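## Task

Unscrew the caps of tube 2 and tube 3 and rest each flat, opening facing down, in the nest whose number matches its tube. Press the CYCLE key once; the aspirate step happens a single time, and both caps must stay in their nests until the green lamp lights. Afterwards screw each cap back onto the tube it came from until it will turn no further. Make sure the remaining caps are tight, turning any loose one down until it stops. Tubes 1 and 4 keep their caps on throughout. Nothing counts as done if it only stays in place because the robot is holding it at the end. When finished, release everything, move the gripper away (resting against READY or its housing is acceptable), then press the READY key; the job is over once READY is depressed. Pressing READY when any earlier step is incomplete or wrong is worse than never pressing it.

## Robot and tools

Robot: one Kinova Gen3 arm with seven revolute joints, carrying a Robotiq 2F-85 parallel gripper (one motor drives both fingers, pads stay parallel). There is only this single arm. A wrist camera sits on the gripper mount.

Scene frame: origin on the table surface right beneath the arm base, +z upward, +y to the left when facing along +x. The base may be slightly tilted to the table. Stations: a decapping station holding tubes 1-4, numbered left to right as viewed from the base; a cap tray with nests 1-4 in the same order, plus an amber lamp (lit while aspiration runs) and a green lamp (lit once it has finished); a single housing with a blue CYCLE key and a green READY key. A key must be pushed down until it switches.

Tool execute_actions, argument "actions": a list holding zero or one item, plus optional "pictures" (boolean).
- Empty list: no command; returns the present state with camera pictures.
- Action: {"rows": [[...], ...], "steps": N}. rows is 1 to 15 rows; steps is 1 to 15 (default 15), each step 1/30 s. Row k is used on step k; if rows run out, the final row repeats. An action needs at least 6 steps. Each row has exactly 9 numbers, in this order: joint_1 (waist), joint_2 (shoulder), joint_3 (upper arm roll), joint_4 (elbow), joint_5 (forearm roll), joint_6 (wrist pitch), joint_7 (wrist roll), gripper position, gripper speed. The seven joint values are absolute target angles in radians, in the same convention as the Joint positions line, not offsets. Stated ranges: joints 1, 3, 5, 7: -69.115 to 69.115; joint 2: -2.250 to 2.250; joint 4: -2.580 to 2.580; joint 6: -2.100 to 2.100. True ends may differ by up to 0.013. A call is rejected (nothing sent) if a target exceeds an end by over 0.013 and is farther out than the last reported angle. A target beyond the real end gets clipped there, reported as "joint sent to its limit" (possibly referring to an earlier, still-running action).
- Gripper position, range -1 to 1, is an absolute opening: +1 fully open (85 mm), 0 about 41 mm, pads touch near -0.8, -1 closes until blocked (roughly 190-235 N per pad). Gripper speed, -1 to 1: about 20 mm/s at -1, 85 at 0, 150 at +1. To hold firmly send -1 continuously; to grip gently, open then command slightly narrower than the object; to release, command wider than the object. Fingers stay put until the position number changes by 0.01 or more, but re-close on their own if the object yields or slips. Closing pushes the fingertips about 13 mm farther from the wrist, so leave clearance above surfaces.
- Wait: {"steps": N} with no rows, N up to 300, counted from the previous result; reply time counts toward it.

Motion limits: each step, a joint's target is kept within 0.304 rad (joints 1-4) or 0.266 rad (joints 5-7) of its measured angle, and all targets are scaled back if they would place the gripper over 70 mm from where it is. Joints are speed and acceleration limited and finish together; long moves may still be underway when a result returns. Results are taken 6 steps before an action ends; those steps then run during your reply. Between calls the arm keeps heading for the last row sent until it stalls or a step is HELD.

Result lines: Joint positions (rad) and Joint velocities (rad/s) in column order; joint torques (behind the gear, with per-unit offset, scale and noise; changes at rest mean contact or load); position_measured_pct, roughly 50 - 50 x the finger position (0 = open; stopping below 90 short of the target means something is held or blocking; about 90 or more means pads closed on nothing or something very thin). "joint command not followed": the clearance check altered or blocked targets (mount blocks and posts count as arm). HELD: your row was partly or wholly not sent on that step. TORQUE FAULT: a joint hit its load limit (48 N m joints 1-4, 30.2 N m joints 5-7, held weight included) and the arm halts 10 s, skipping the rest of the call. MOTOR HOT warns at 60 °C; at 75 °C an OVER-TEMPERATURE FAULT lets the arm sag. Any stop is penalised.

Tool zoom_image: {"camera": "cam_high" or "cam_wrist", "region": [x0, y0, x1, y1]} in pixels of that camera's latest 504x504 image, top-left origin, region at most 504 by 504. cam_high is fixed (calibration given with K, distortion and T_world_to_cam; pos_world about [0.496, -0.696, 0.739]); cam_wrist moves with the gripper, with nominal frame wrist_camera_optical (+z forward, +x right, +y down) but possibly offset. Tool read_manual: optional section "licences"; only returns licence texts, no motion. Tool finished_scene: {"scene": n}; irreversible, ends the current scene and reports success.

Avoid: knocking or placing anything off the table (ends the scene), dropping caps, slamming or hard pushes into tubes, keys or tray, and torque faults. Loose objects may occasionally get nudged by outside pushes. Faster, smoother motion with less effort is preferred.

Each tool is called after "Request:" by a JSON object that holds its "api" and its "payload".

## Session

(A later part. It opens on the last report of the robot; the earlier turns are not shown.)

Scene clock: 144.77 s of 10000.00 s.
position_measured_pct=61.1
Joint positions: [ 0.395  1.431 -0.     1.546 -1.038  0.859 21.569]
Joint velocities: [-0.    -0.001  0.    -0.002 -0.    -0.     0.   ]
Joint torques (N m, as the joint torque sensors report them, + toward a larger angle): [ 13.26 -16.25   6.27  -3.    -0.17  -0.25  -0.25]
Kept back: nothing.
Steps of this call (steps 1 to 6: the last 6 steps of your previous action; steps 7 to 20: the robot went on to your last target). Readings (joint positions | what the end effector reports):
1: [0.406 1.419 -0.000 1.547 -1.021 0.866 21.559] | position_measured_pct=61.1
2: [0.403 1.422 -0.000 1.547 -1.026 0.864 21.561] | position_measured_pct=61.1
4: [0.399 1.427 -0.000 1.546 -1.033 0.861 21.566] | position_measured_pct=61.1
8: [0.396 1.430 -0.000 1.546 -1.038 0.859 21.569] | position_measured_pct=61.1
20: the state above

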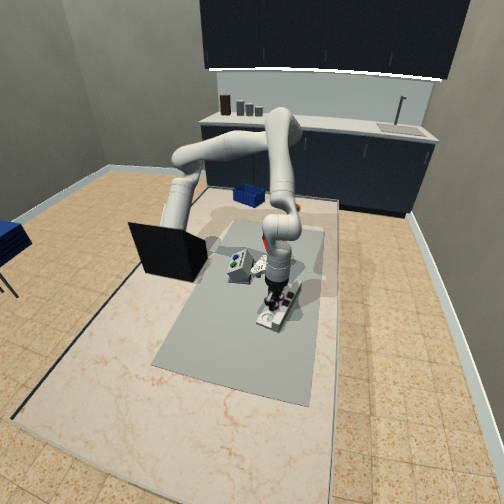

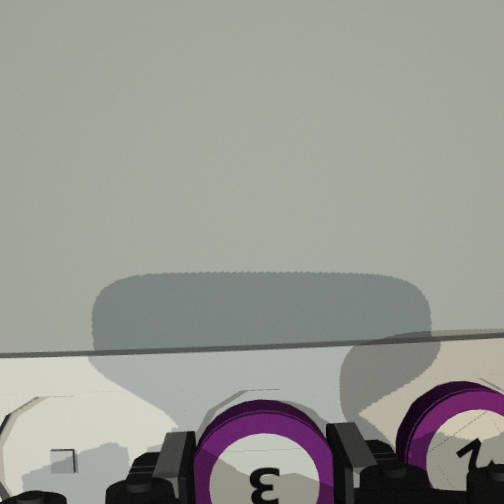

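Request:
{"api": "execute_actions", "payload": {"actions": [{"rows": [[0.3950,1.4313,0,1.5459,-1.0390,0.8590,21.570,-1,-0.4],[0.3944,1.4320,0,1.5458,-1.0399,0.8587,21.570,-1,-0.4],[0.3937,1.4328,0,1.5457,-1.0410,0.8583,21.571,-1,-0.4],[0.3930,1.4336,0,1.5456,-1.0421,0.8579,21.572,-1,-0.4],[0.3923,1.4343,0,1.5455,-1.0433,0.8574,21.572,-1,-0.4],[0.3916,1.4351,0,1.5454,-1.0444,0.8570,21.573,-1,-0.4],[0.3910,1.4358,0,1.5453,-1.0454,0.8566,21.574,-1,-0.4],[0.3905,1.4364,0,1.5452,-1.0462,0.8563,21.574,-1,-0.4],[0.3901,1.4368,0,1.5451,-1.0468,0.8561,21.575,-1,-0.4],[0.3898,1.4371,0,1.5451,-1.0473,0.8559,21.575,-1,-0.4]], "steps": 15}]}}

Request:
{"api": "execute_actions", "payload": {"actions": [{"rows": [[0.3896,1.4373,0,1.5451,-1.0476,0.8558,21.575,-1,-0.4],[0.3894,1.4375,0,1.5450,-1.0479,0.8557,21.575,-1,-0.4],[0.3892,1.4377,0,1.5450,-1.0482,0.8555,21.576,-1,-0.4],[0.3890,1.4379,0,1.5450,-1.0485,0.8554,21.576,-1,-0.4],[0.3888,1.4381,0,1.5449,-1.0488,0.8553,21.576,-1,-0.4],[0.3887,1.4383,0,1.5449,-1.0491,0.8552,21.576,-1,-0.4]], "steps": 15}]}}

Request:
{"api": "execute_actions", "payload": {"actions": [{"steps": 8}]}}

Scene clock: 146.23 s of 10000.00 s.
position_measured_pct=61.1
Joint positions: [ 0.391  1.436 -0.     1.545 -1.046  0.856 21.574]
Joint velocities: [-0.013  0.016 -0.    -0.    -0.02  -0.008  0.02 ]
Joint torques (N m, as the joint torque sensors report them, + toward a larger angle): [ 13.31 -16.45   6.33  -3.18  -0.18  -0.09  -0.23]
Steps of this call (steps 1 to 15: the robot went on to your last target; steps 16 to 35: nothing new was sent; steps 36 to 44: the first 9 steps of this action). Readings (joint positions | what the end effector reports):
36: [0.395 1.431 0.000 1.546 -1.038 0.859 21.569] | position_measured_pct=61.1
37: [0.395 1.432 0.000 1.546 -1.039 0.859 21.570] | position_measured_pct=61.1
39: [0.394 1.433 0.000 1.546 -1.041 0.858 21.571] | position_measured_pct=61.1
43: [0.391 1.436 -0.000 1.545 -1.045 0.857 21.574] | position_measured_pct=61.1
44: the state above

Scene clock: 146.73 s of 10000.00 s.
position_measured_pct=61.1
Joint positions: [ 0.389  1.438  0.     1.545 -1.049  0.856 21.576]
Joint velocities: [-0.001  0.001 -0.    -0.001 -0.001  0.    -0.   ]
Joint torques (N m, as the joint torque sensors report them, + toward a larger angle): [ 13.14 -15.81   6.1   -3.    -0.36  -0.38  -0.36]
Steps of this call (steps 1 to 6: the last 6 steps of your previous action; steps 7 to 15: the first 9 steps of this action). Readings (joint positions | what the end effector reports):
7: [0.390 1.437 0.000 1.545 -1.047 0.856 21.575] | position_measured_pct=61.1
8: [0.390 1.437 0.000 1.545 -1.048 0.856 21.575] | position_measured_pct=61.1
10: [0.389 1.438 0.000 1.545 -1.048 0.856 21.576] | position_measured_pct=61.1
14: [0.389 1.438 0.000 1.545 -1.049 0.856 21.576] | position_measured_pct=61.1
15: the state above

Scene clock: 147.00 s of 10000.00 s.
position_measured_pct=61.1
Joint positions: [ 0.389  1.438  0.     1.545 -1.049  0.856 21.576]
Joint velocities: [ 0.001 -0.    -0.    -0.    -0.    -0.     0.   ]
Joint torques (N m, as the joint torque sensors report them, + toward a larger angle): [ 13.05 -15.86   6.13  -3.07  -0.32  -0.41  -0.34]
Kept back: nothing.
Steps of this call (steps 1 to 6: the last 6 steps of your previous action; steps 7 to 8: the robot went on to your last target). Readings (joint positions | what the end effector reports):
1: [0.389 1.438 0.000 1.545 -1.049 0.856 21.576] | position_measured_pct=61.1
2: [0.389 1.438 0.000 1.545 -1.049 0.856 21.576] | position_measured_pct=61.1
4: [0.389 1.438 0.000 1.545 -1.049 0.856 21.576] | position_measured_pct=61.1
8: the state above

Request:
{"api": "execute_actions", "payload": {"actions": [{"rows": [[0.3887,1.4383,0,1.5449,-1.0491,0.8552,21.576,-0.05,-0.7]], "steps": 15}]}}

Request:
{"api": "execute_actions", "payload": {"actions": [{"rows": [[0.3892,1.4378,0,1.5450,-1.0483,0.8555,21.576,-0.05,-0.7],[0.3901,1.4368,0,1.5451,-1.0468,0.8561,21.575,-0.05,-0.7],[0.3915,1.4352,0,1.5453,-1.0446,0.8570,21.574,-0.05,-0.7],[0.3936,1.4330,0,1.5456,-1.0412,0.8583,21.572,-0.05,-0.7],[0.3963,1.4299,0,1.5461,-1.0368,0.8599,21.569,-0.05,-0.7],[0.3995,1.4263,0,1.5465,-1.0317,0.8620,21.566,-0.05,-0.7],[0.4030,1.4224,0,1.5469,-1.0261,0.8643,21.563,-0.05,-0.7],[0.4065,1.4186,0,1.5474,-1.0205,0.8666,21.560,-0.05,-0.7],[0.4100,1.4147,0,1.5478,-1.0149,0.8690,21.556,-0.05,-0.7],[0.4135,1.4108,0,1.5483,-1.0092,0.8713,21.553,-0.05,-0.7],[0.4170,1.4070,0,1.5487,-1.0036,0.8737,21.549,-0.05,-0.7],[0.4203,1.4033,0,1.5491,-0.9982,0.8759,21.546,-0.05,-0.7],[0.4232,1.4001,0,1.5495,-0.9935,0.8779,21.543,-0.05,-0.7],[0.4255,1.3976,0,1.5498,-0.9899,0.8794,21.540,-0.05,-0.7],[0.4270,1.3960,0,1.5500,-0.9875,0.8804,21.538,-0.05,-0.7]], "steps": 15}]}}

Request:
{"api": "execute_actions", "payload": {"actions": [{"steps": 18}], "pictures": true}}

Scene clock: 149.33 s of 10000.00 s.
position_measured_pct=53.2
Joint positions: [ 0.389  1.438  0.     1.545 -1.049  0.855 21.576]
Joint velocities: [-0.001  0.002  0.    -0.     0.001 -0.001  0.   ]
Joint torques (N m, as the joint torque sensors report them, + toward a larger angle): [ 13.31 -16.34   6.32  -2.88  -0.2   -0.23  -0.28]
Steps of this call (steps 1 to 15: the robot went on to your last target; steps 16 to 61: nothing new was sent; steps 62 to 70: the first 9 steps of this action). Readings (joint positions | what the end effector reports):
62: [0.389 1.438 0.000 1.545 -1.049 0.856 21.576] | position_measured_pct=61.1
63: [0.389 1.438 0.000 1.545 -1.049 0.855 21.576] | position_measured_pct=61.1
65: [0.389 1.438 0.000 1.545 -1.049 0.855 21.576] | position_measured_pct=58.7
69: [0.389 1.438 0.000 1.545 -1.049 0.855 21.576] | position_measured_pct=54.0
70: the state above

Scene clock: 149.83 s of 10000.00 s.
position_measured_pct=52.4
Joint positions: [ 0.406  1.419 -0.     1.547 -1.023  0.866 21.561]
Joint velocities: [ 0.1   -0.109  0.003  0.011  0.166  0.068 -0.101]
Joint torques (N m, as the joint torque sensors report them, + toward a larger angle): [ 13.05 -16.26   6.14  -2.99  -0.05  -0.07  -0.3 ]
Steps of this call (steps 1 to 6: the last 6 steps of your previous action; steps 7 to 15: the first 9 steps of this action). Readings (joint positions | what the end effector reports):
7: [0.389 1.438 -0.000 1.545 -1.049 0.855 21.576] | position_measured_pct=52.4
8: [0.389 1.438 -0.000 1.545 -1.048 0.856 21.576] | position_measured_pct=52.4
10: [0.392 1.435 -0.000 1.545 -1.045 0.857 21.574] | position_measured_pct=52.4
14: [0.402 1.423 -0.000 1.547 -1.028 0.864 21.564] | position_measured_pct=52.4
15: the state above

Scene clock: 150.43 s of 10000.00 s.
position_measured_pct=52.4
Joint positions: [ 0.427  1.396  0.     1.55  -0.988  0.88  21.538]
Joint velocities: [ 0.001 -0.002  0.     0.     0.    -0.    -0.   ]
Joint torques (N m, as the joint torque sensors report them, + toward a larger angle): [ 13.03 -16.22   6.19  -3.3   -0.15  -0.26  -0.31]
Kept back: nothing.
Steps of this call (steps 1 to 6: the last 6 steps of your previous action; steps 7 to 18: the robot went on to your last target). Readings (joint positions | what the end effector reports):
1: [0.409 1.416 -0.000 1.548 -1.017 0.868 21.558] | position_measured_pct=52.4
2: [0.412 1.412 -0.000 1.548 -1.011 0.870 21.554] | position_measured_pct=52.4
4: [0.419 1.405 0.000 1.549 -1.000 0.875 21.547] | position_measured_pct=52.4
8: [0.426 1.397 0.000 1.550 -0.988 0.880 21.538] | position_measured_pct=52.4
18: the state above

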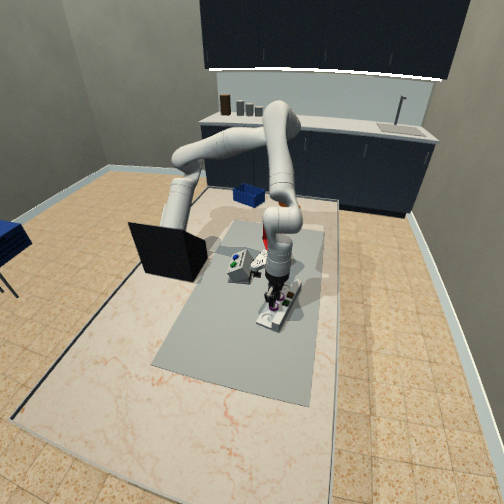

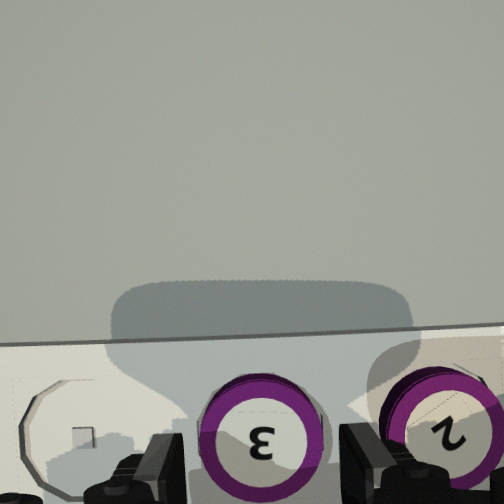

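Request:
{"api": "zoom_image", "payload": {"camera": "cam_wrist", "region": [180, 340, 504, 504]}}

Region (180, 340, 504, 504) of cam_wrist's 504x504 image, scaled by 1.556; it fills the top 255 rows of this view, and the rest is white.

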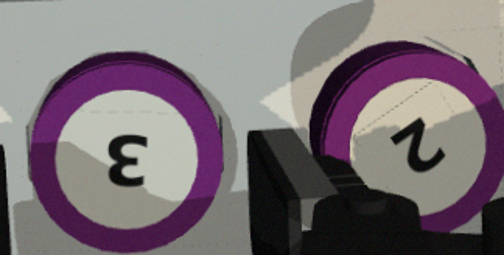

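Request:
{"api": "zoom_image", "payload": {"camera": "cam_wrist", "region": [180, 354, 350, 504]}}

Region (180, 354, 350, 504) of cam_wrist's 504x504 image, scaled by 2.965; it fills the top 445 rows of this view, and the rest is white.

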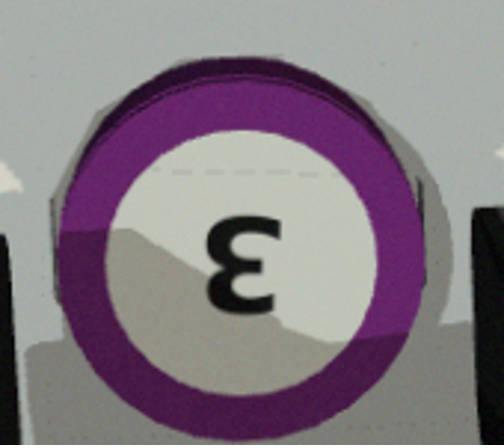

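Request:
{"api": "zoom_image", "payload": {"camera": "cam_high", "region": [240, 260, 320, 340]}}

Region (240, 260, 320, 340) of cam_high's 504x504 image, scaled by 6.300, with more detail than that image has.

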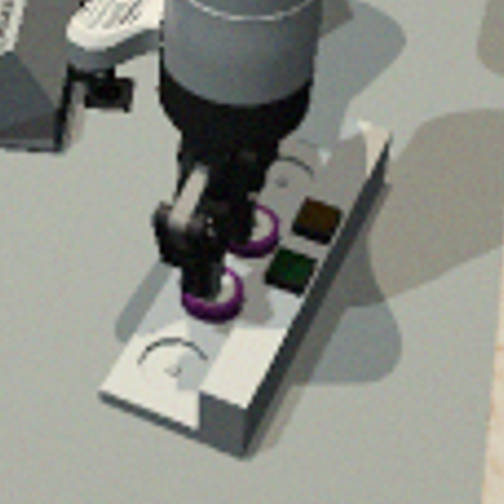

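Request:
{"api": "execute_actions", "payload": {"actions": [{"rows": [[0.4290,1.3938,0,1.5500,-0.9843,0.8820,21.536,-0.05,-0.7],[0.4323,1.3901,0,1.5500,-0.9789,0.8847,21.533,-0.05,-0.7],[0.4370,1.3850,0,1.5499,-0.9714,0.8885,21.528,-0.05,-0.7],[0.4420,1.3794,0,1.5499,-0.9633,0.8926,21.523,-0.05,-0.7],[0.4470,1.3739,0,1.5499,-0.9553,0.8966,21.518,-0.05,-0.7],[0.4520,1.3684,0,1.5499,-0.9472,0.9007,21.513,-0.05,-0.7],[0.4560,1.3633,0,1.5480,-0.9390,0.9050,21.505,-0.05,-0.7],[0.4575,1.3595,0,1.5420,-0.9315,0.9110,21.498,-0.05,-0.7],[0.4560,1.3589,0,1.5340,-0.9280,0.9165,21.488,-0.05,-0.7],[0.4532,1.3587,0,1.5228,-0.9244,0.9227,21.477,-0.05,-0.7],[0.4494,1.3584,0,1.5084,-0.9194,0.9309,21.462,-0.05,-0.7],[0.4451,1.3581,0,1.4923,-0.9137,0.9401,21.445,-0.05,-0.7],[0.4409,1.3578,0,1.4761,-0.9081,0.9493,21.428,-0.05,-0.7],[0.4366,1.3575,0,1.4599,-0.9025,0.9585,21.411,-0.05,-0.7],[0.4323,1.3572,0,1.4437,-0.8968,0.9676,21.394,-0.05,-0.7]], "steps": 15}]}}

Request:
{"api": "execute_actions", "payload": {"actions": [{"rows": [[0.4281,1.3569,0,1.4275,-0.8912,0.9768,21.377,-0.05,-0.7],[0.4238,1.3566,0,1.4114,-0.8855,0.9860,21.360,-0.05,-0.7],[0.4200,1.3563,0,1.3970,-0.8805,0.9942,21.345,-0.05,-0.7],[0.4167,1.3561,0,1.3844,-0.8761,1.0013,21.332,-0.05,-0.7],[0.4143,1.3559,0,1.3754,-0.8730,1.0064,21.323,-0.05,-0.7],[0.4129,1.3558,0,1.3700,-0.8711,1.0095,21.317,-0.05,-0.7]], "steps": 12}]}}

Request:
{"api": "execute_actions", "payload": {"actions": [{"steps": 15}], "pictures": true}}

Scene clock: 157.33 s of 10000.00 s.
position_measured_pct=52.4
Joint positions: [ 0.455  1.363  0.001  1.544 -0.936  0.908 21.501]
Joint velocities: [-0.002 -0.065  0.014 -0.171  0.181  0.151 -0.225]
Joint torques (N m, as the joint torque sensors report them, + toward a larger angle): [ 11.18 -15.31   4.99  -4.29  -0.39  -0.34  -0.42]
Steps of this call (steps 1 to 15: the robot went on to your last target; steps 16 to 198: nothing new was sent; steps 199 to 207: the first 9 steps of this action). Readings (joint positions | what the end effector reports):
199: [0.428 1.395 -0.000 1.550 -0.987 0.881 21.538] | position_measured_pct=52.4
200: [0.430 1.393 -0.000 1.550 -0.984 0.882 21.536] | position_measured_pct=52.4
202: [0.437 1.386 -0.001 1.550 -0.974 0.887 21.530] | position_measured_pct=52.4
206: [0.454 1.366 0.000 1.548 -0.943 0.903 21.509] | position_measured_pct=52.4
207: the state above

Scene clock: 157.73 s of 10000.00 s.
position_measured_pct=52.4
Joint positions: [ 0.418  1.356 -0.     1.39  -0.878  0.998 21.338]
Joint velocities: [-0.087 -0.014 -0.004 -0.36   0.124  0.204 -0.38 ]
Joint torques (N m, as the joint torque sensors report them, + toward a larger angle): [ 14.65 -16.55   6.2   -3.91  -0.03  -0.27  -0.38]
Steps of this call (steps 1 to 6: the last 6 steps of your previous action; steps 7 to 12: the first 6 steps of this action). Readings (joint positions | what the end effector reports):
7: [0.437 1.358 0.000 1.464 -0.904 0.956 21.416] | position_measured_pct=52.4
8: [0.433 1.358 0.000 1.449 -0.899 0.965 21.400] | position_measured_pct=52.4
10: [0.425 1.357 0.000 1.418 -0.888 0.982 21.367] | position_measured_pct=52.4
12: the state above

Scene clock: 158.23 s of 10000.00 s.
position_measured_pct=52.4
Joint positions: [ 0.413  1.356 -0.     1.37  -0.871  1.009 21.317]
Joint velocities: [ 0.002 -0.001 -0.     0.001  0.     0.    -0.   ]
Joint torques (N m, as the joint torque sensors report them, + toward a larger angle): [ 14.4  -16.9    6.16  -4.44  -0.21  -0.18  -0.27]
Kept back: nothing.
Steps of this call (steps 1 to 6: the last 6 steps of your previous action; steps 7 to 15: the robot went on to your last target). Readings (joint positions | what the end effector reports):
1: [0.416 1.356 -0.000 1.380 -0.875 1.004 21.327] | position_measured_pct=52.4
2: [0.414 1.355 -0.001 1.374 -0.873 1.008 21.320] | position_measured_pct=52.4
4: [0.414 1.355 -0.000 1.371 -0.872 1.009 21.317] | position_measured_pct=52.4
8: [0.413 1.356 -0.000 1.370 -0.871 1.009 21.317] | position_measured_pct=52.4
15: the state above

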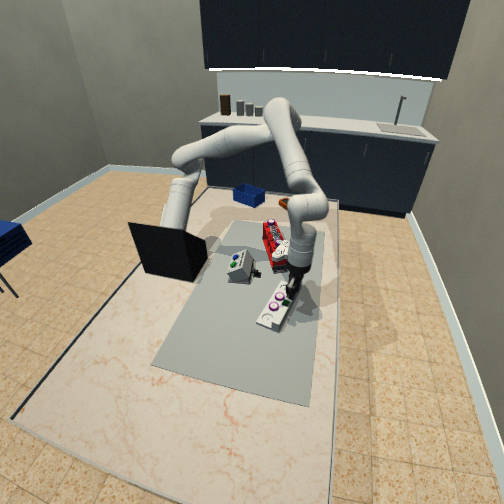

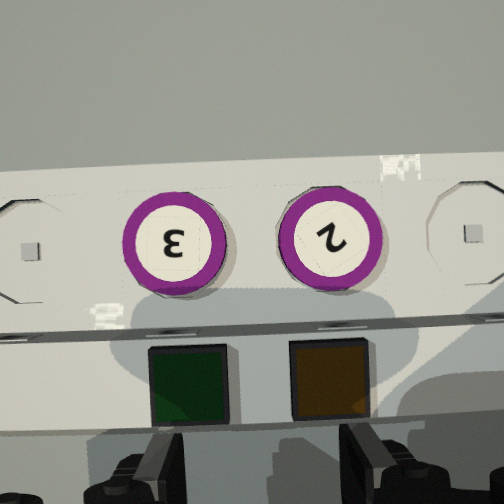

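Request:
{"api": "zoom_image", "payload": {"camera": "cam_wrist", "region": [105, 175, 255, 310]}}

Request:
{"api": "zoom_image", "payload": {"camera": "cam_wrist", "region": [260, 170, 410, 305]}}

Region (105, 175, 255, 310) of cam_wrist's 504x504 image, scaled by 3.360; it fills the top 454 rows of this view, and the rest is white.

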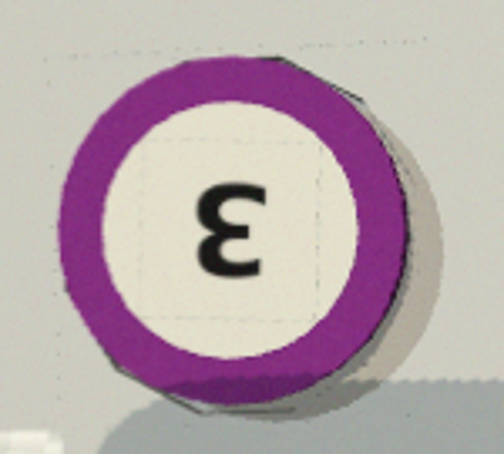

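Region (260, 170, 410, 305) of cam_wrist's 504x504 image, scaled by 3.360; it fills the top 454 rows of this view, and the rest is white.

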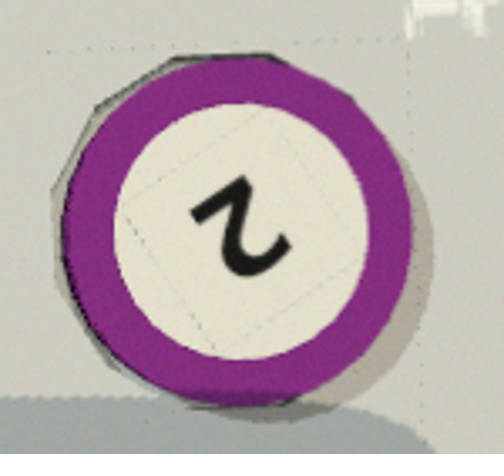

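Request:
{"api": "execute_actions", "payload": {"actions": [{"rows": [[0.4136,1.3527,0,1.3758,-0.8721,1.0080,21.307,-1,-0.3],[0.4151,1.3465,0,1.3875,-0.8742,1.0050,21.297,-1,-0.3],[0.4172,1.3373,0,1.4050,-0.8772,1.0004,21.287,-1,-0.3],[0.4201,1.3250,0,1.4283,-0.8813,0.9944,21.276,-1,-0.3],[0.4234,1.3111,0,1.4546,-0.8859,0.9876,21.266,-1,-0.3],[0.4270,1.2957,0,1.4838,-0.8910,0.9800,21.256,-1,-0.3],[0.4306,1.2802,0,1.5129,-0.8961,0.9724,21.246,-1,-0.3],[0.4342,1.2648,0,1.5421,-0.9012,0.9649,21.236,-1,-0.3],[0.4378,1.2494,0,1.5713,-0.9063,0.9573,21.226,-1,-0.3],[0.4414,1.2340,0,1.6004,-0.9114,0.9497,21.216,-1,-0.3],[0.4450,1.2186,0,1.6296,-0.9165,0.9422,21.205,-1,-0.3],[0.4486,1.2031,0,1.6588,-0.9216,0.9346,21.195,-1,-0.3],[0.4522,1.1877,0,1.6880,-0.9267,0.9270,21.185,-1,-0.3],[0.4559,1.1723,0,1.7171,-0.9318,0.9195,21.175,-1,-0.3],[0.4595,1.1569,0,1.7463,-0.9370,0.9119,21.165,-1,-0.3]], "steps": 15}]}}

Request:
{"api": "execute_actions", "payload": {"actions": [{"rows": [[0.4631,1.1415,0,1.7755,-0.9421,0.9043,21.155,-1,-0.3],[0.4667,1.1260,0,1.8046,-0.9472,0.8968,21.144,-1,-0.3],[0.4703,1.1106,0,1.8338,-0.9523,0.8892,21.134,-1,-0.3],[0.4739,1.0952,0,1.8630,-0.9574,0.8817,21.124,-1,-0.3],[0.4779,1.0782,0,1.8951,-0.9630,0.8733,21.114,-1,-0.3],[0.4815,1.0628,0,1.9242,-0.9681,0.8658,21.104,-1,-0.3],[0.4851,1.0474,0,1.9534,-0.9732,0.8582,21.094,-1,-0.3],[0.4832,1.0434,0,1.9840,-1.0006,0.8480,21.084,-1,-0.3],[0.4813,1.0395,0,2.0145,-1.0280,0.8377,21.073,-1,-0.3],[0.4794,1.0355,0,2.0451,-1.0555,0.8275,21.063,-1,-0.3],[0.4775,1.0316,0,2.0756,-1.0829,0.8173,21.053,-1,-0.3],[0.4756,1.0276,0,2.1062,-1.1103,0.8070,21.043,-1,-0.3],[0.4737,1.0236,0,2.1367,-1.1377,0.7968,21.033,-1,-0.3],[0.4718,1.0197,0,2.1673,-1.1651,0.7866,21.023,-1,-0.3],[0.4699,1.0157,0,2.1978,-1.1925,0.7764,21.013,-1,-0.3]], "steps": 15}]}}

Request:
{"api": "execute_actions", "payload": {"actions": [{"rows": [[0.4680,1.0118,0,2.2284,-1.2200,0.7661,21.002,-1,-0.3],[0.4661,1.0078,0,2.2589,-1.2474,0.7559,20.992,-1,-0.3],[0.4642,1.0039,0,2.2895,-1.2748,0.7457,20.982,-1,-0.3],[0.4625,1.0002,0,2.3177,-1.3001,0.7362,20.972,-1,-0.3],[0.4609,0.9969,0,2.3435,-1.3233,0.7276,20.962,-1,-0.3],[0.4594,0.9938,0,2.3670,-1.3444,0.7197,20.952,-1,-0.3],[0.4582,0.9914,0,2.3858,-1.3613,0.7134,20.941,-1,-0.3],[0.4572,0.9892,0,2.4023,-1.3760,0.7079,20.931,-1,-0.3],[0.4565,0.9877,0,2.4140,-1.3866,0.7039,20.921,-1,-0.3],[0.4559,0.9865,0,2.4234,-1.3950,0.7008,20.911,-1,-0.3]], "steps": 15}]}}

Request:
{"api": "execute_actions", "payload": {"actions": [{"steps": 16}], "pictures": true}}

Scene clock: 167.57 s of 10000.00 s.
position_measured_pct=67.1
Joint positions: [ 0.428  1.29  -0.     1.49  -0.892  0.978 21.255]
Joint velocities: [ 0.09  -0.375  0.     0.718 -0.127 -0.186 -0.259]
Joint torques (N m, as the joint torque sensors report them, + toward a larger angle): [ 13.75 -16.68   6.07  -4.12  -0.18  -0.41  -0.32]
Steps of this call (steps 1 to 15: the robot went on to your last target; steps 16 to 271: nothing new was sent; steps 272 to 280: the first 9 steps of this action). Readings (joint positions | what the end effector reports):
272: [0.413 1.355 -0.000 1.371 -0.871 1.009 21.316] | position_measured_pct=52.4
273: [0.414 1.352 -0.000 1.375 -0.872 1.008 21.310] | position_measured_pct=53.2
275: [0.416 1.341 -0.000 1.394 -0.875 1.003 21.296] | position_measured_pct=56.0
279: [0.425 1.302 -0.000 1.467 -0.888 0.984 21.263] | position_measured_pct=64.7
280: the state above

Scene clock: 168.07 s of 10000.00 s.
position_measured_pct=91.7
Joint positions: [ 0.478  1.075  0.     1.907 -0.967  0.87  21.11 ]
Joint velocities: [ 0.053 -0.337  0.008  0.878 -0.226 -0.253 -0.298]
Joint torques (N m, as the joint torque sensors report them, + toward a larger angle): [ 10.56 -11.32   4.89  -2.69  -0.07  -0.45  -0.66]
Steps of this call (steps 1 to 6: the last 6 steps of your previous action; steps 7 to 15: the first 9 steps of this action). Readings (joint positions | what the end effector reports):
7: [0.451 1.193 0.000 1.677 -0.925 0.930 21.189] | position_measured_pct=83.3
8: [0.455 1.178 0.000 1.705 -0.930 0.923 21.179] | position_measured_pct=85.3
10: [0.462 1.148 0.000 1.762 -0.940 0.908 21.159] | position_measured_pct=90.1
14: [0.476 1.088 0.000 1.878 -0.960 0.878 21.120] | position_measured_pct=91.7
15: the state above

Scene clock: 168.57 s of 10000.00 s.
position_measured_pct=91.7
Joint positions: [ 0.461  0.997 -0.     2.348 -1.328  0.726 20.956]
Joint velocities: [-0.046 -0.093 -0.001  0.722 -0.651 -0.242 -0.346]
Joint torques (N m, as the joint torque sensors report them, + toward a larger angle): [  9.25 -10.36   4.35  -1.31  -0.44  -0.24  -0.22]
Steps of this call (steps 1 to 6: the last 6 steps of your previous action; steps 7 to 15: the first 9 steps of this action). Readings (joint positions | what the end effector reports):
7: [0.476 1.029 0.000 2.117 -1.116 0.803 21.040] | position_measured_pct=91.7
8: [0.474 1.024 0.000 2.147 -1.145 0.793 21.029] | position_measured_pct=91.7
10: [0.470 1.016 -0.000 2.208 -1.200 0.773 21.009] | position_measured_pct=91.7
14: [0.462 1.000 -0.000 2.323 -1.305 0.734 20.967] | position_measured_pct=91.7
15: the state above

Scene clock: 169.10 s of 10000.00 s.
position_measured_pct=91.7
Joint positions: [ 0.456  0.987 -0.     2.423 -1.395  0.701 20.911]
Joint velocities: [-0.001 -0.001 -0.     0.001 -0.    -0.     0.   ]
Joint torques (N m, as the joint torque sensors report them, + toward a larger angle): [ 8.46 -9.15  3.88 -0.47 -0.3  -0.19 -0.33]
Kept back: nothing.
Steps of this call (steps 1 to 6: the last 6 steps of your previous action; steps 7 to 16: the robot went on to your last target). Readings (joint positions | what the end effector reports):
1: [0.459 0.994 -0.000 2.371 -1.348 0.718 20.944] | position_measured_pct=91.7
2: [0.458 0.991 -0.000 2.391 -1.366 0.712 20.932] | position_measured_pct=91.7
4: [0.457 0.989 -0.000 2.416 -1.389 0.703 20.915] | position_measured_pct=91.7
8: [0.456 0.987 -0.000 2.423 -1.395 0.701 20.911] | position_measured_pct=91.7
16: the state above

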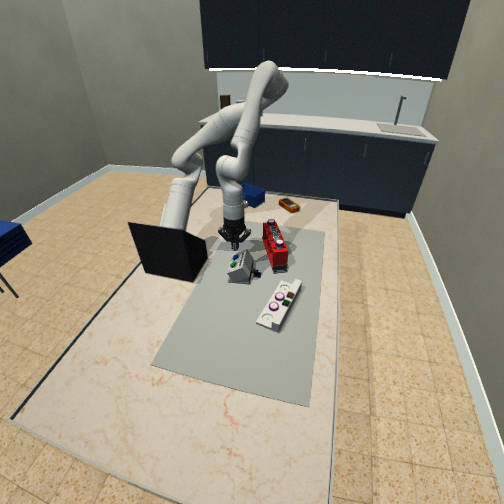

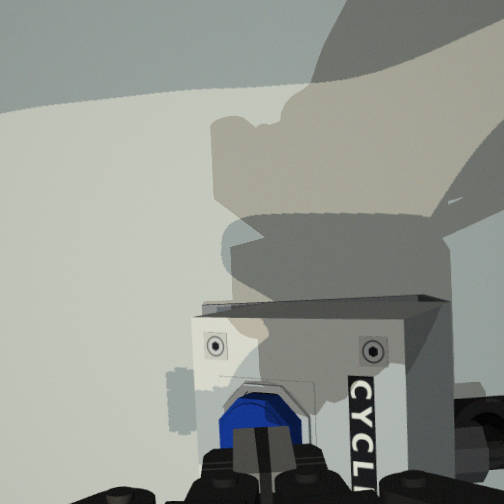

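Request:
{"api": "zoom_image", "payload": {"camera": "cam_wrist", "region": [160, 290, 504, 504]}}

Region (160, 290, 504, 504) of cam_wrist's 504x504 image, scaled by 1.465; it fills the top 314 rows of this view, and the rest is white.

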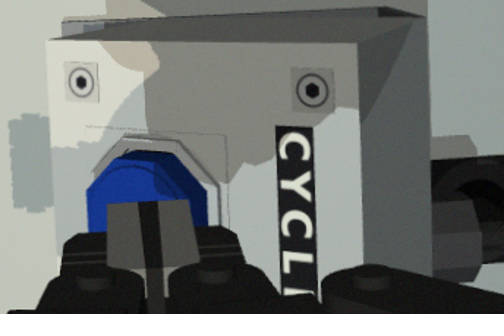

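Request:
{"api": "zoom_image", "payload": {"camera": "cam_wrist", "region": [200, 370, 330, 470]}}

Region (200, 370, 330, 470) of cam_wrist's 504x504 image, scaled by 3.877; it fills the top 388 rows of this view, and the rest is white.

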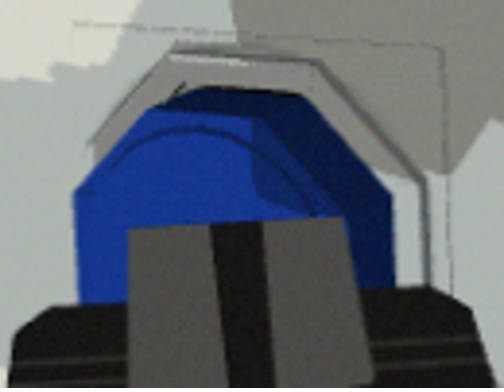

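Request:
{"api": "execute_actions", "payload": {"actions": [{"rows": [[0.4569,0.9871,0,2.4243,-1.3958,0.7003,20.913,-1,-0.3],[0.4590,0.9884,0,2.4262,-1.3974,0.6992,20.918,-1,-0.3],[0.4620,0.9902,0,2.4290,-1.3999,0.6976,20.925,-1,-0.3],[0.4655,0.9924,0,2.4322,-1.4026,0.6957,20.933,-1,-0.3],[0.4690,0.9945,0,2.4355,-1.4055,0.6938,20.941,-1,-0.3],[0.4722,0.9964,0,2.4384,-1.4080,0.6921,20.949,-1,-0.3],[0.4747,0.9980,0,2.4407,-1.4100,0.6908,20.954,-1,-0.3],[0.4762,0.9989,0,2.4421,-1.4112,0.6900,20.958,-1,-0.3]], "steps": 15}]}}

Request:
{"api": "execute_actions", "payload": {"actions": [{"steps": 12}], "pictures": true}}

Scene clock: 175.13 s of 10000.00 s.
position_measured_pct=91.7
Joint positions: [ 0.475  0.998  0.     2.441 -1.41   0.69  20.956]
Joint velocities: [ 0.009  0.008  0.006  0.028 -0.021 -0.022  0.077]
Joint torques (N m, as the joint torque sensors report them, + toward a larger angle): [ 7.7  -9.89  3.6  -1.12 -0.25  0.14 -0.45]
Steps of this call (steps 1 to 15: the robot went on to your last target; steps 16 to 172: nothing new was sent; steps 173 to 181: the first 9 steps of this action). Readings (joint positions | what the end effector reports):
173: [0.456 0.987 -0.000 2.424 -1.395 0.701 20.911] | position_measured_pct=91.7
174: [0.458 0.987 -0.000 2.424 -1.396 0.700 20.913] | position_measured_pct=91.7
176: [0.462 0.990 -0.000 2.428 -1.399 0.698 20.923] | position_measured_pct=91.7
180: [0.474 0.997 0.000 2.440 -1.409 0.691 20.952] | position_measured_pct=91.7
181: the state above

Scene clock: 175.53 s of 10000.00 s.
position_measured_pct=91.7
Joint positions: [ 0.476  0.999  0.     2.442 -1.411  0.69  20.958]
Joint velocities: [ 0.001 -0.    -0.     0.001 -0.     0.     0.   ]
Joint torques (N m, as the joint torque sensors report them, + toward a larger angle): [ 8.22 -9.26  3.7  -0.35 -0.24 -0.26 -0.32]
Kept back: nothing.
Steps of this call (steps 1 to 6: the last 6 steps of your previous action; steps 7 to 12: the robot went on to your last target). Readings (joint positions | what the end effector reports):
1: [0.475 0.998 0.000 2.442 -1.411 0.690 20.958] | position_measured_pct=91.7
2: [0.475 0.998 0.000 2.442 -1.411 0.690 20.958] | position_measured_pct=91.7
4: [0.476 0.999 0.000 2.442 -1.411 0.690 20.958] | position_measured_pct=91.7
8: [0.476 0.999 0.000 2.442 -1.411 0.690 20.958] | position_measured_pct=91.7
12: the state above

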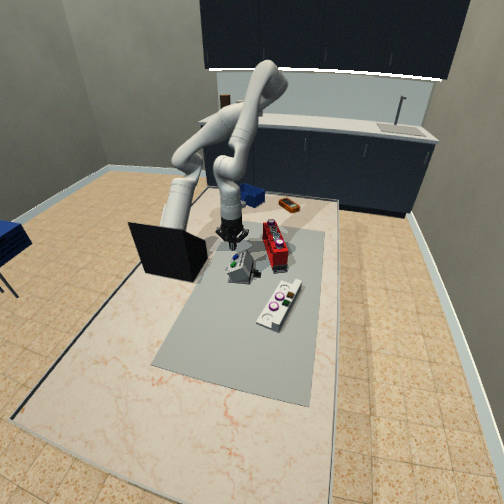

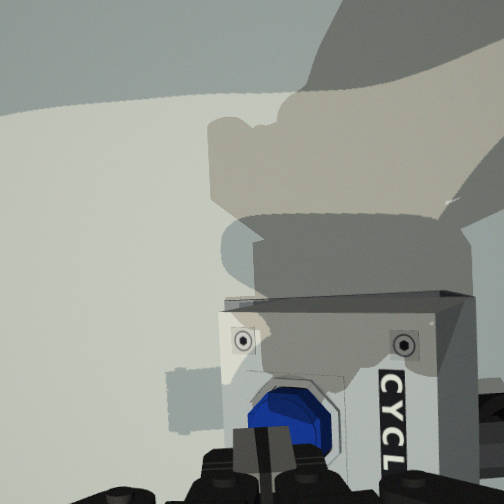

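Request:
{"api": "zoom_image", "payload": {"camera": "cam_wrist", "region": [220, 365, 360, 480]}}

Region (220, 365, 360, 480) of cam_wrist's 504x504 image, scaled by 3.600; it fills the top 414 rows of this view, and the rest is white.

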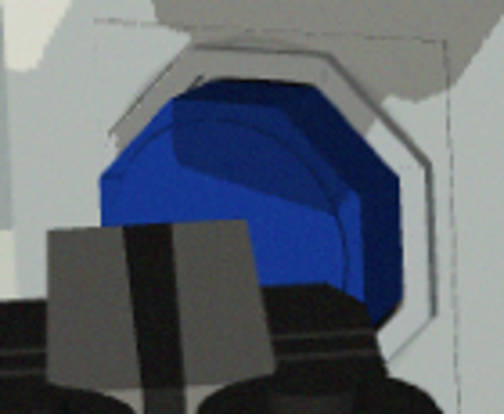

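Request:
{"api": "execute_actions", "payload": {"actions": [{"rows": [[0.4750,1.0004,0,2.4423,-1.4144,0.6903,20.961,-1,-0.3],[0.4725,1.0033,0,2.4427,-1.4208,0.6908,20.966,-1,-0.3],[0.4687,1.0077,0,2.4434,-1.4305,0.6917,20.974,-1,-0.3],[0.4641,1.0132,0,2.4442,-1.4425,0.6928,20.984,-1,-0.3],[0.4591,1.0191,0,2.4450,-1.4554,0.6939,20.995,-1,-0.3],[0.4538,1.0253,0,2.4460,-1.4690,0.6951,21.006,-1,-0.3],[0.4485,1.0315,0,2.4469,-1.4827,0.6963,21.017,-1,-0.3],[0.4432,1.0378,0,2.4478,-1.4963,0.6975,21.029,-1,-0.3],[0.4379,1.0440,0,2.4487,-1.5100,0.6987,21.040,-1,-0.3],[0.4326,1.0502,0,2.4496,-1.5236,0.6999,21.051,-1,-0.3],[0.4274,1.0564,0,2.4505,-1.5373,0.7011,21.062,-1,-0.3],[0.4227,1.0619,0,2.4513,-1.5493,0.7021,21.072,-1,-0.3],[0.4190,1.0663,0,2.4519,-1.5590,0.7030,21.080,-1,-0.3],[0.4159,1.0700,0,2.4525,-1.5670,0.7037,21.087,-1,-0.3],[0.4140,1.0722,0,2.4528,-1.5718,0.7041,21.091,-1,-0.3]], "steps": 15}]}}

Request:
{"api": "execute_actions", "payload": {"actions": [{"rows": [[0.4130,1.0734,0,2.4529,-1.5742,0.7045,21.093,-1,-0.3],[0.4119,1.0745,0,2.4530,-1.5766,0.7050,21.095,-1,-0.3],[0.4109,1.0757,0,2.4531,-1.5790,0.7054,21.097,-1,-0.3],[0.4098,1.0769,0,2.4532,-1.5815,0.7059,21.099,-1,-0.3],[0.4088,1.0781,0,2.4533,-1.5839,0.7063,21.101,-1,-0.3],[0.4078,1.0792,0,2.4533,-1.5863,0.7067,21.102,-1,-0.3],[0.4067,1.0804,0,2.4534,-1.5887,0.7072,21.104,-1,-0.3],[0.4057,1.0816,0,2.4535,-1.5911,0.7076,21.106,-1,-0.3],[0.4046,1.0828,0,2.4536,-1.5935,0.7081,21.108,-1,-0.3],[0.4036,1.0839,0,2.4537,-1.5960,0.7085,21.110,-1,-0.3],[0.4026,1.0851,0,2.4538,-1.5984,0.7090,21.112,-1,-0.3],[0.4018,1.0860,0,2.4538,-1.6002,0.7093,21.114,-1,-0.3],[0.4010,1.0868,0,2.4539,-1.6020,0.7096,21.115,-1,-0.3]], "steps": 15}]}}

Request:
{"api": "execute_actions", "payload": {"actions": [{"steps": 8}], "pictures": true}}

Scene clock: 177.30 s of 10000.00 s.
position_measured_pct=91.7
Joint positions: [ 0.446  1.035  0.     2.447 -1.487  0.697 21.021]
Joint velocities: [-0.152  0.176 -0.     0.026 -0.403  0.035  0.338]
Joint torques (N m, as the joint torque sensors report them, + toward a larger angle): [ 8.37 -9.37  3.84 -0.23 -0.09 -0.53 -0.41]
Steps of this call (steps 1 to 15: the robot went on to your last target; steps 16 to 44: nothing new was sent; steps 45 to 53: the first 9 steps of this action). Readings (joint positions | what the end effector reports):
45: [0.476 0.999 0.000 2.442 -1.412 0.690 20.959] | position_measured_pct=91.7
46: [0.474 1.001 0.000 2.442 -1.415 0.690 20.961] | position_measured_pct=91.7
48: [0.469 1.008 0.000 2.443 -1.427 0.691 20.971] | position_measured_pct=91.7
52: [0.451 1.029 0.000 2.446 -1.474 0.696 21.010] | position_measured_pct=91.7
53: the state above

Scene clock: 177.80 s of 10000.00 s.
position_measured_pct=91.7
Joint positions: [ 0.406  1.081 -0.     2.453 -1.591  0.708 21.106]
Joint velocities: [-0.035  0.037  0.     0.004 -0.073  0.014  0.059]
Joint torques (N m, as the joint torque sensors report them, + toward a larger angle): [ 8.58 -9.6   3.88  0.73 -0.37 -0.11 -0.3 ]
Steps of this call (steps 1 to 6: the last 6 steps of your previous action; steps 7 to 15: the first 9 steps of this action). Readings (joint positions | what the end effector reports):
7: [0.416 1.070 -0.000 2.453 -1.569 0.704 21.089] | position_measured_pct=91.7
8: [0.415 1.071 -0.000 2.453 -1.573 0.704 21.092] | position_measured_pct=91.7
10: [0.412 1.074 -0.000 2.453 -1.579 0.705 21.097] | position_measured_pct=91.7
14: [0.407 1.080 -0.000 2.453 -1.588 0.707 21.104] | position_measured_pct=91.7
15: the state above

Scene clock: 178.07 s of 10000.00 s.
position_measured_pct=91.7
Joint positions: [ 0.401  1.086 -0.     2.454 -1.602  0.71  21.115]
Joint velocities: [-0.003  0.003  0.     0.001 -0.     0.     0.   ]
Joint torques (N m, as the joint torque sensors report them, + toward a larger angle): [ 8.81 -9.72  3.96  0.63 -0.26 -0.23 -0.32]
Kept back: nothing.
Steps of this call (steps 1 to 6: the last 6 steps of your previous action; steps 7 to 8: the robot went on to your last target). Readings (joint positions | what the end effector reports):
1: [0.405 1.082 -0.000 2.454 -1.593 0.708 21.108] | position_measured_pct=91.7
2: [0.404 1.084 -0.000 2.454 -1.596 0.708 21.110] | position_measured_pct=91.7
4: [0.402 1.086 -0.000 2.454 -1.600 0.709 21.113] | position_measured_pct=91.7
8: the state above

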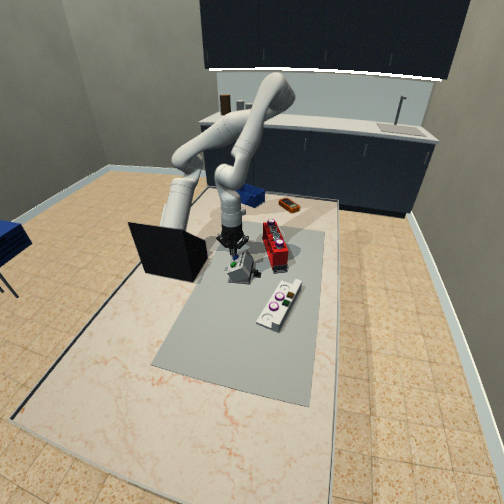

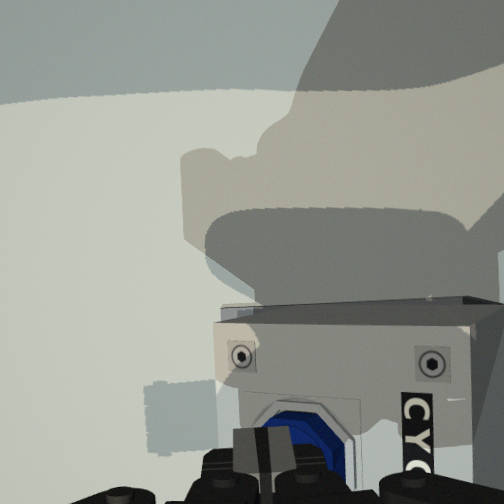

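Request:
{"api": "execute_actions", "payload": {"actions": [{"rows": [[0.4006,1.0872,0,2.4539,-1.6028,0.7098,21.116,-1,-0.3],[0.4003,1.0876,0,2.4540,-1.6037,0.7099,21.116,-1,-0.3],[0.3999,1.0880,0,2.4540,-1.6045,0.7101,21.117,-1,-0.3],[0.3995,1.0885,0,2.4540,-1.6054,0.7102,21.118,-1,-0.3],[0.3991,1.0889,0,2.4540,-1.6063,0.7104,21.118,-1,-0.3],[0.3988,1.0893,0,2.4541,-1.6071,0.7106,21.119,-1,-0.3],[0.3984,1.0898,0,2.4541,-1.6080,0.7108,21.120,-1,-0.3],[0.3980,1.0902,0,2.4541,-1.6089,0.7109,21.120,-1,-0.3],[0.3977,1.0906,0,2.4542,-1.6097,0.7111,21.121,-1,-0.3],[0.3973,1.0910,0,2.4542,-1.6106,0.7113,21.122,-1,-0.3],[0.3969,1.0914,0,2.4542,-1.6115,0.7114,21.123,-1,-0.3],[0.3965,1.0919,0,2.4543,-1.6123,0.7116,21.123,-1,-0.3],[0.3962,1.0923,0,2.4543,-1.6132,0.7117,21.124,-1,-0.3],[0.3958,1.0927,0,2.4543,-1.6141,0.7119,21.125,-1,-0.3]], "steps": 15}]}}

Request:
{"api": "execute_actions", "payload": {"actions": [{"steps": 8}]}}

Scene clock: 178.93 s of 10000.00 s.
position_measured_pct=91.7
Joint positions: [ 0.398  1.09  -0.     2.454 -1.609  0.711 21.12 ]
Joint velocities: [-0.007  0.011  0.     0.003 -0.025  0.005  0.02 ]
Joint torques (N m, as the joint torque sensors report them, + toward a larger angle): [ 8.59 -9.68  4.07  1.1  -0.04 -0.19 -0.42]
Steps of this call (steps 1 to 17: the robot went on to your last target; steps 18 to 26: the first 9 steps of this action). Readings (joint positions | what the end effector reports):
18: [0.401 1.087 0.000 2.454 -1.602 0.710 21.115] | position_measured_pct=91.7
19: [0.400 1.087 0.000 2.454 -1.603 0.710 21.116] | position_measured_pct=91.7
21: [0.400 1.088 0.000 2.454 -1.604 0.710 21.117] | position_measured_pct=91.7
25: [0.398 1.090 0.000 2.454 -1.608 0.711 21.120] | position_measured_pct=91.7
26: the state above

Scene clock: 179.20 s of 10000.00 s.
position_measured_pct=91.7
Joint positions: [ 0.396  1.093 -0.     2.454 -1.614  0.712 21.125]
Joint velocities: [-0.     0.001  0.    -0.    -0.001  0.     0.   ]
Joint torques (N m, as the joint torque sensors report them, + toward a larger angle): [ 8.61 -9.65  3.84  0.8  -0.25 -0.18 -0.47]
Kept back: nothing.
Steps of this call (steps 1 to 6: the last 6 steps of your previous action; steps 7 to 8: the robot went on to your last target). Readings (joint positions | what the end effector reports):
1: [0.398 1.091 0.000 2.454 -1.610 0.711 21.121] | position_measured_pct=91.7
2: [0.397 1.091 0.000 2.454 -1.611 0.711 21.122] | position_measured_pct=91.7
4: [0.397 1.092 -0.000 2.454 -1.612 0.712 21.123] | position_measured_pct=91.7
8: the state above

Request:
{"api": "execute_actions", "payload": {"actions": [{"rows": [[0.3954,1.0931,0,2.4543,-1.6150,0.7121,21.125,-1,-0.3],[0.3951,1.0935,0,2.4544,-1.6158,0.7122,21.126,-1,-0.3],[0.3947,1.0940,0,2.4544,-1.6167,0.7124,21.127,-1,-0.3],[0.3943,1.0944,0,2.4544,-1.6175,0.7125,21.127,-1,-0.3],[0.3939,1.0948,0,2.4545,-1.6184,0.7127,21.128,-1,-0.3],[0.3936,1.0952,0,2.4545,-1.6193,0.7128,21.129,-1,-0.3],[0.3932,1.0956,0,2.4546,-1.6201,0.7130,21.129,-1,-0.3],[0.3928,1.0960,0,2.4546,-1.6210,0.7132,21.130,-1,-0.3],[0.3925,1.0965,0,2.4546,-1.6219,0.7133,21.131,-1,-0.3],[0.3921,1.0969,0,2.4547,-1.6227,0.7135,21.131,-1,-0.3],[0.3917,1.0973,0,2.4547,-1.6236,0.7136,21.132,-1,-0.3],[0.3913,1.0977,0,2.4547,-1.6245,0.7138,21.133,-1,-0.3],[0.3910,1.0982,0,2.4548,-1.6253,0.7139,21.133,-1,-0.3],[0.3906,1.0986,0,2.4548,-1.6262,0.7141,21.134,-1,-0.3]], "steps": 15}]}}

Request:
{"api": "execute_actions", "payload": {"actions": [{"steps": 8}]}}

Scene clock: 179.93 s of 10000.00 s.
position_measured_pct=91.7
Joint positions: [ 0.393  1.096  0.001  2.455 -1.621  0.713 21.13 ]
Joint velocities: [-0.007  0.012  0.001  0.003 -0.025  0.005  0.027]
Joint torques (N m, as the joint torque sensors report them, + toward a larger angle): [ 8.57 -9.3   3.49 -0.08 -0.49  0.02 -0.19]
Steps of this call (steps 1 to 13: the robot went on to your last target; steps 14 to 22: the first 9 steps of this action). Readings (joint positions | what the end effector reports):
14: [0.396 1.093 0.000 2.454 -1.614 0.712 21.125] | position_measured_pct=91.7
15: [0.395 1.093 0.000 2.454 -1.615 0.712 21.125] | position_measured_pct=91.7
17: [0.395 1.094 0.000 2.454 -1.617 0.712 21.127] | position_measured_pct=91.7
21: [0.393 1.095 0.000 2.455 -1.620 0.713 21.129] | position_measured_pct=91.7
22: the state above

Scene clock: 180.20 s of 10000.00 s.
position_measured_pct=91.7
Joint positions: [ 0.391  1.098  0.001  2.456 -1.626  0.714 21.134]
Joint velocities: [ 0.    -0.001 -0.     0.    -0.001  0.001  0.001]
Joint torques (N m, as the joint torque sensors report them, + toward a larger angle): [ 8.19 -9.14  3.34  0.15 -0.34 -0.21 -0.32]
Kept back: nothing.
Steps of this call (steps 1 to 6: the last 6 steps of your previous action; steps 7 to 8: the robot went on to your last target). Readings (joint positions | what the end effector reports):
1: [0.393 1.096 0.001 2.455 -1.621 0.713 21.131] | position_measured_pct=91.7
2: [0.393 1.096 0.001 2.455 -1.622 0.713 21.131] | position_measured_pct=91.7
4: [0.392 1.097 0.001 2.455 -1.624 0.714 21.133] | position_measured_pct=91.7
8: the state above

Request:
{"api": "execute_actions", "payload": {"actions": [{"rows": [[0.3903,1.0988,0,2.4547,-1.6266,0.7142,21.134,-1,-0.3],[0.3900,1.0990,0,2.4546,-1.6270,0.7143,21.135,-1,-0.3],[0.3897,1.0991,0,2.4545,-1.6273,0.7145,21.135,-1,-0.3],[0.3894,1.0993,0,2.4544,-1.6277,0.7146,21.136,-1,-0.3],[0.3890,1.0995,0,2.4543,-1.6281,0.7147,21.136,-1,-0.3],[0.3887,1.0997,0,2.4542,-1.6285,0.7148,21.136,-1,-0.3],[0.3884,1.0999,0,2.4541,-1.6289,0.7149,21.137,-1,-0.3],[0.3881,1.1000,0,2.4540,-1.6293,0.7151,21.137,-1,-0.3],[0.3878,1.1002,0,2.4539,-1.6296,0.7152,21.138,-1,-0.3],[0.3875,1.1004,0,2.4538,-1.6300,0.7153,21.138,-1,-0.3]], "steps": 15}]}}

Request:
{"api": "execute_actions", "payload": {"actions": [{"steps": 7}], "pictures": true}}

Scene clock: 182.30 s of 10000.00 s.
position_measured_pct=91.7
Joint positions: [ 0.389  1.099  0.001  2.455 -1.629  0.715 21.137]
Joint velocities: [-0.008  0.006  0.001 -0.003 -0.01   0.004  0.019]
Joint torques (N m, as the joint torque sensors report them, + toward a larger angle): [ 7.77 -9.16  3.22  0.24 -0.57 -0.16 -0.41]
Steps of this call (steps 1 to 15: the robot went on to your last target; steps 16 to 54: nothing new was sent; steps 55 to 63: the first 9 steps of this action). Readings (joint positions | what the end effector reports):
55: [0.391 1.098 0.001 2.456 -1.626 0.714 21.134] | position_measured_pct=91.7
56: [0.391 1.098 0.001 2.455 -1.626 0.714 21.134] | position_measured_pct=91.7
58: [0.390 1.098 0.001 2.455 -1.627 0.714 21.135] | position_measured_pct=91.7
62: [0.389 1.099 0.001 2.455 -1.628 0.715 21.137] | position_measured_pct=91.7
63: the state above

Scene clock: 182.53 s of 10000.00 s.
position_measured_pct=91.7
Joint positions: [ 0.388  1.099  0.001  2.455 -1.629  0.715 21.138]
Joint velocities: [-0.     0.001  0.    -0.002  0.     0.    -0.   ]
Joint torques (N m, as the joint torque sensors report them, + toward a larger angle): [ 8.06 -8.98  3.12  0.   -0.53 -0.15 -0.31]
Kept back: nothing.
Steps of this call (steps 1 to 6: the last 6 steps of your previous action; step 7: the robot went on to your last target). Readings (joint positions | what the end effector reports):
1: [0.389 1.099 0.001 2.455 -1.629 0.715 21.138] | position_measured_pct=91.7
2: [0.389 1.099 0.001 2.455 -1.629 0.715 21.138] | position_measured_pct=91.7
4: [0.388 1.099 0.001 2.455 -1.629 0.715 21.138] | position_measured_pct=91.7
7: the state above

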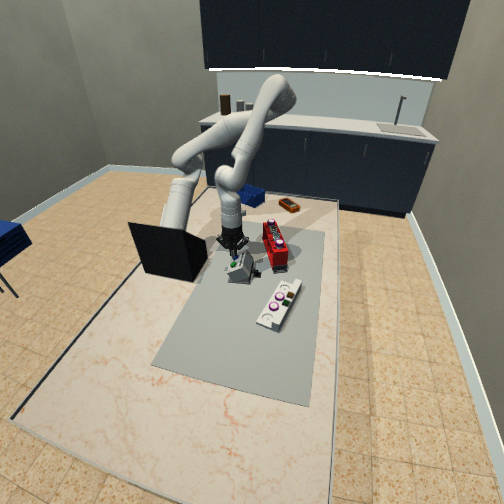

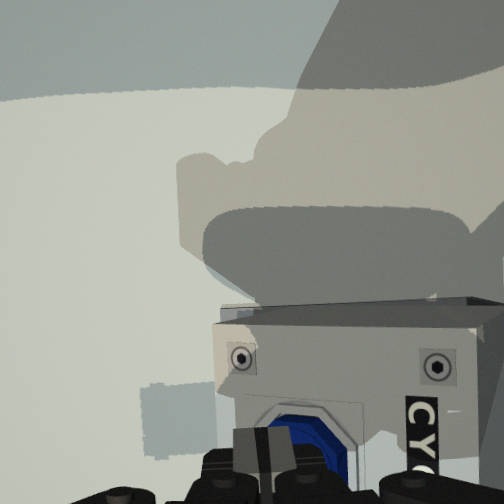

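Request:
{"api": "execute_actions", "payload": {"actions": []}}

Scene clock: 184.73 s of 10000.00 s.
position_measured_pct=91.7
Joint positions: [ 0.388  1.099  0.001  2.455 -1.629  0.715 21.138]
Joint velocities: [ 0.001 -0.     0.    -0.001 -0.     0.     0.   ]
Joint torques (N m, as the joint torque sensors report them, + toward a larger angle): [ 7.96 -8.85  3.19  0.12 -0.49 -0.12 -0.3 ]
Kept back: nothing.
Steps of this call (steps 1 to 15: the robot went on to your last target; steps 16 to 66: nothing new was sent). Readings (joint positions | what the end effector reports):
1: [0.388 1.099 0.001 2.455 -1.629 0.715 21.138] | position_measured_pct=91.7
2: [0.388 1.099 0.001 2.455 -1.629 0.715 21.138] | position_measured_pct=91.7
4: [0.388 1.099 0.001 2.455 -1.629 0.715 21.138] | position_measured_pct=91.7
8: [0.388 1.099 0.001 2.455 -1.629 0.715 21.138] | position_measured_pct=91.7
66: the state above
The arm was judged still, so your last target was given up. Only a new action makes it travel on or press farther. Fingers that are still opening or closing keep moving.

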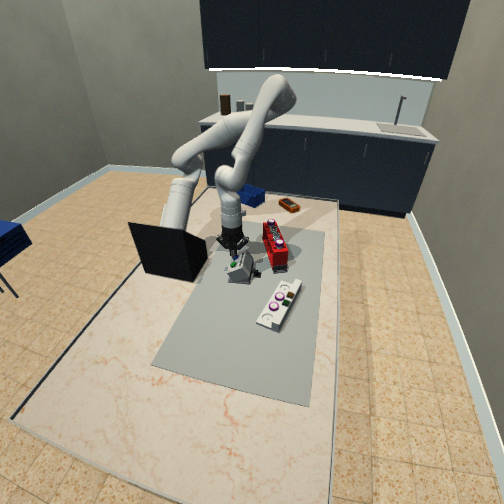

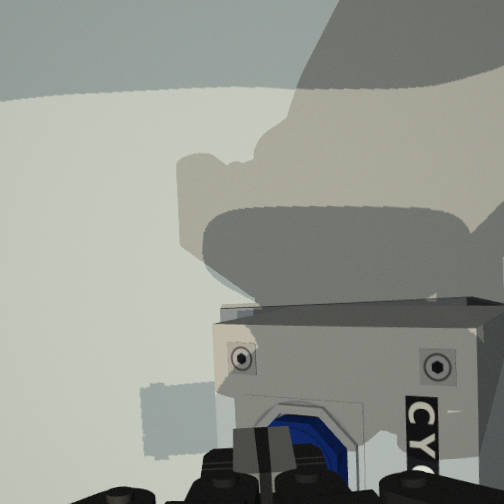

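Request:
{"api": "zoom_image", "payload": {"camera": "cam_high", "region": [240, 260, 320, 340]}}

Region (240, 260, 320, 340) of cam_high's 504x504 image, scaled by 6.300, with more detail than that image has.

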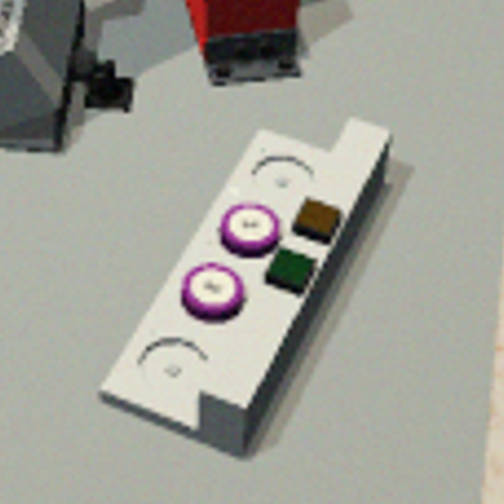

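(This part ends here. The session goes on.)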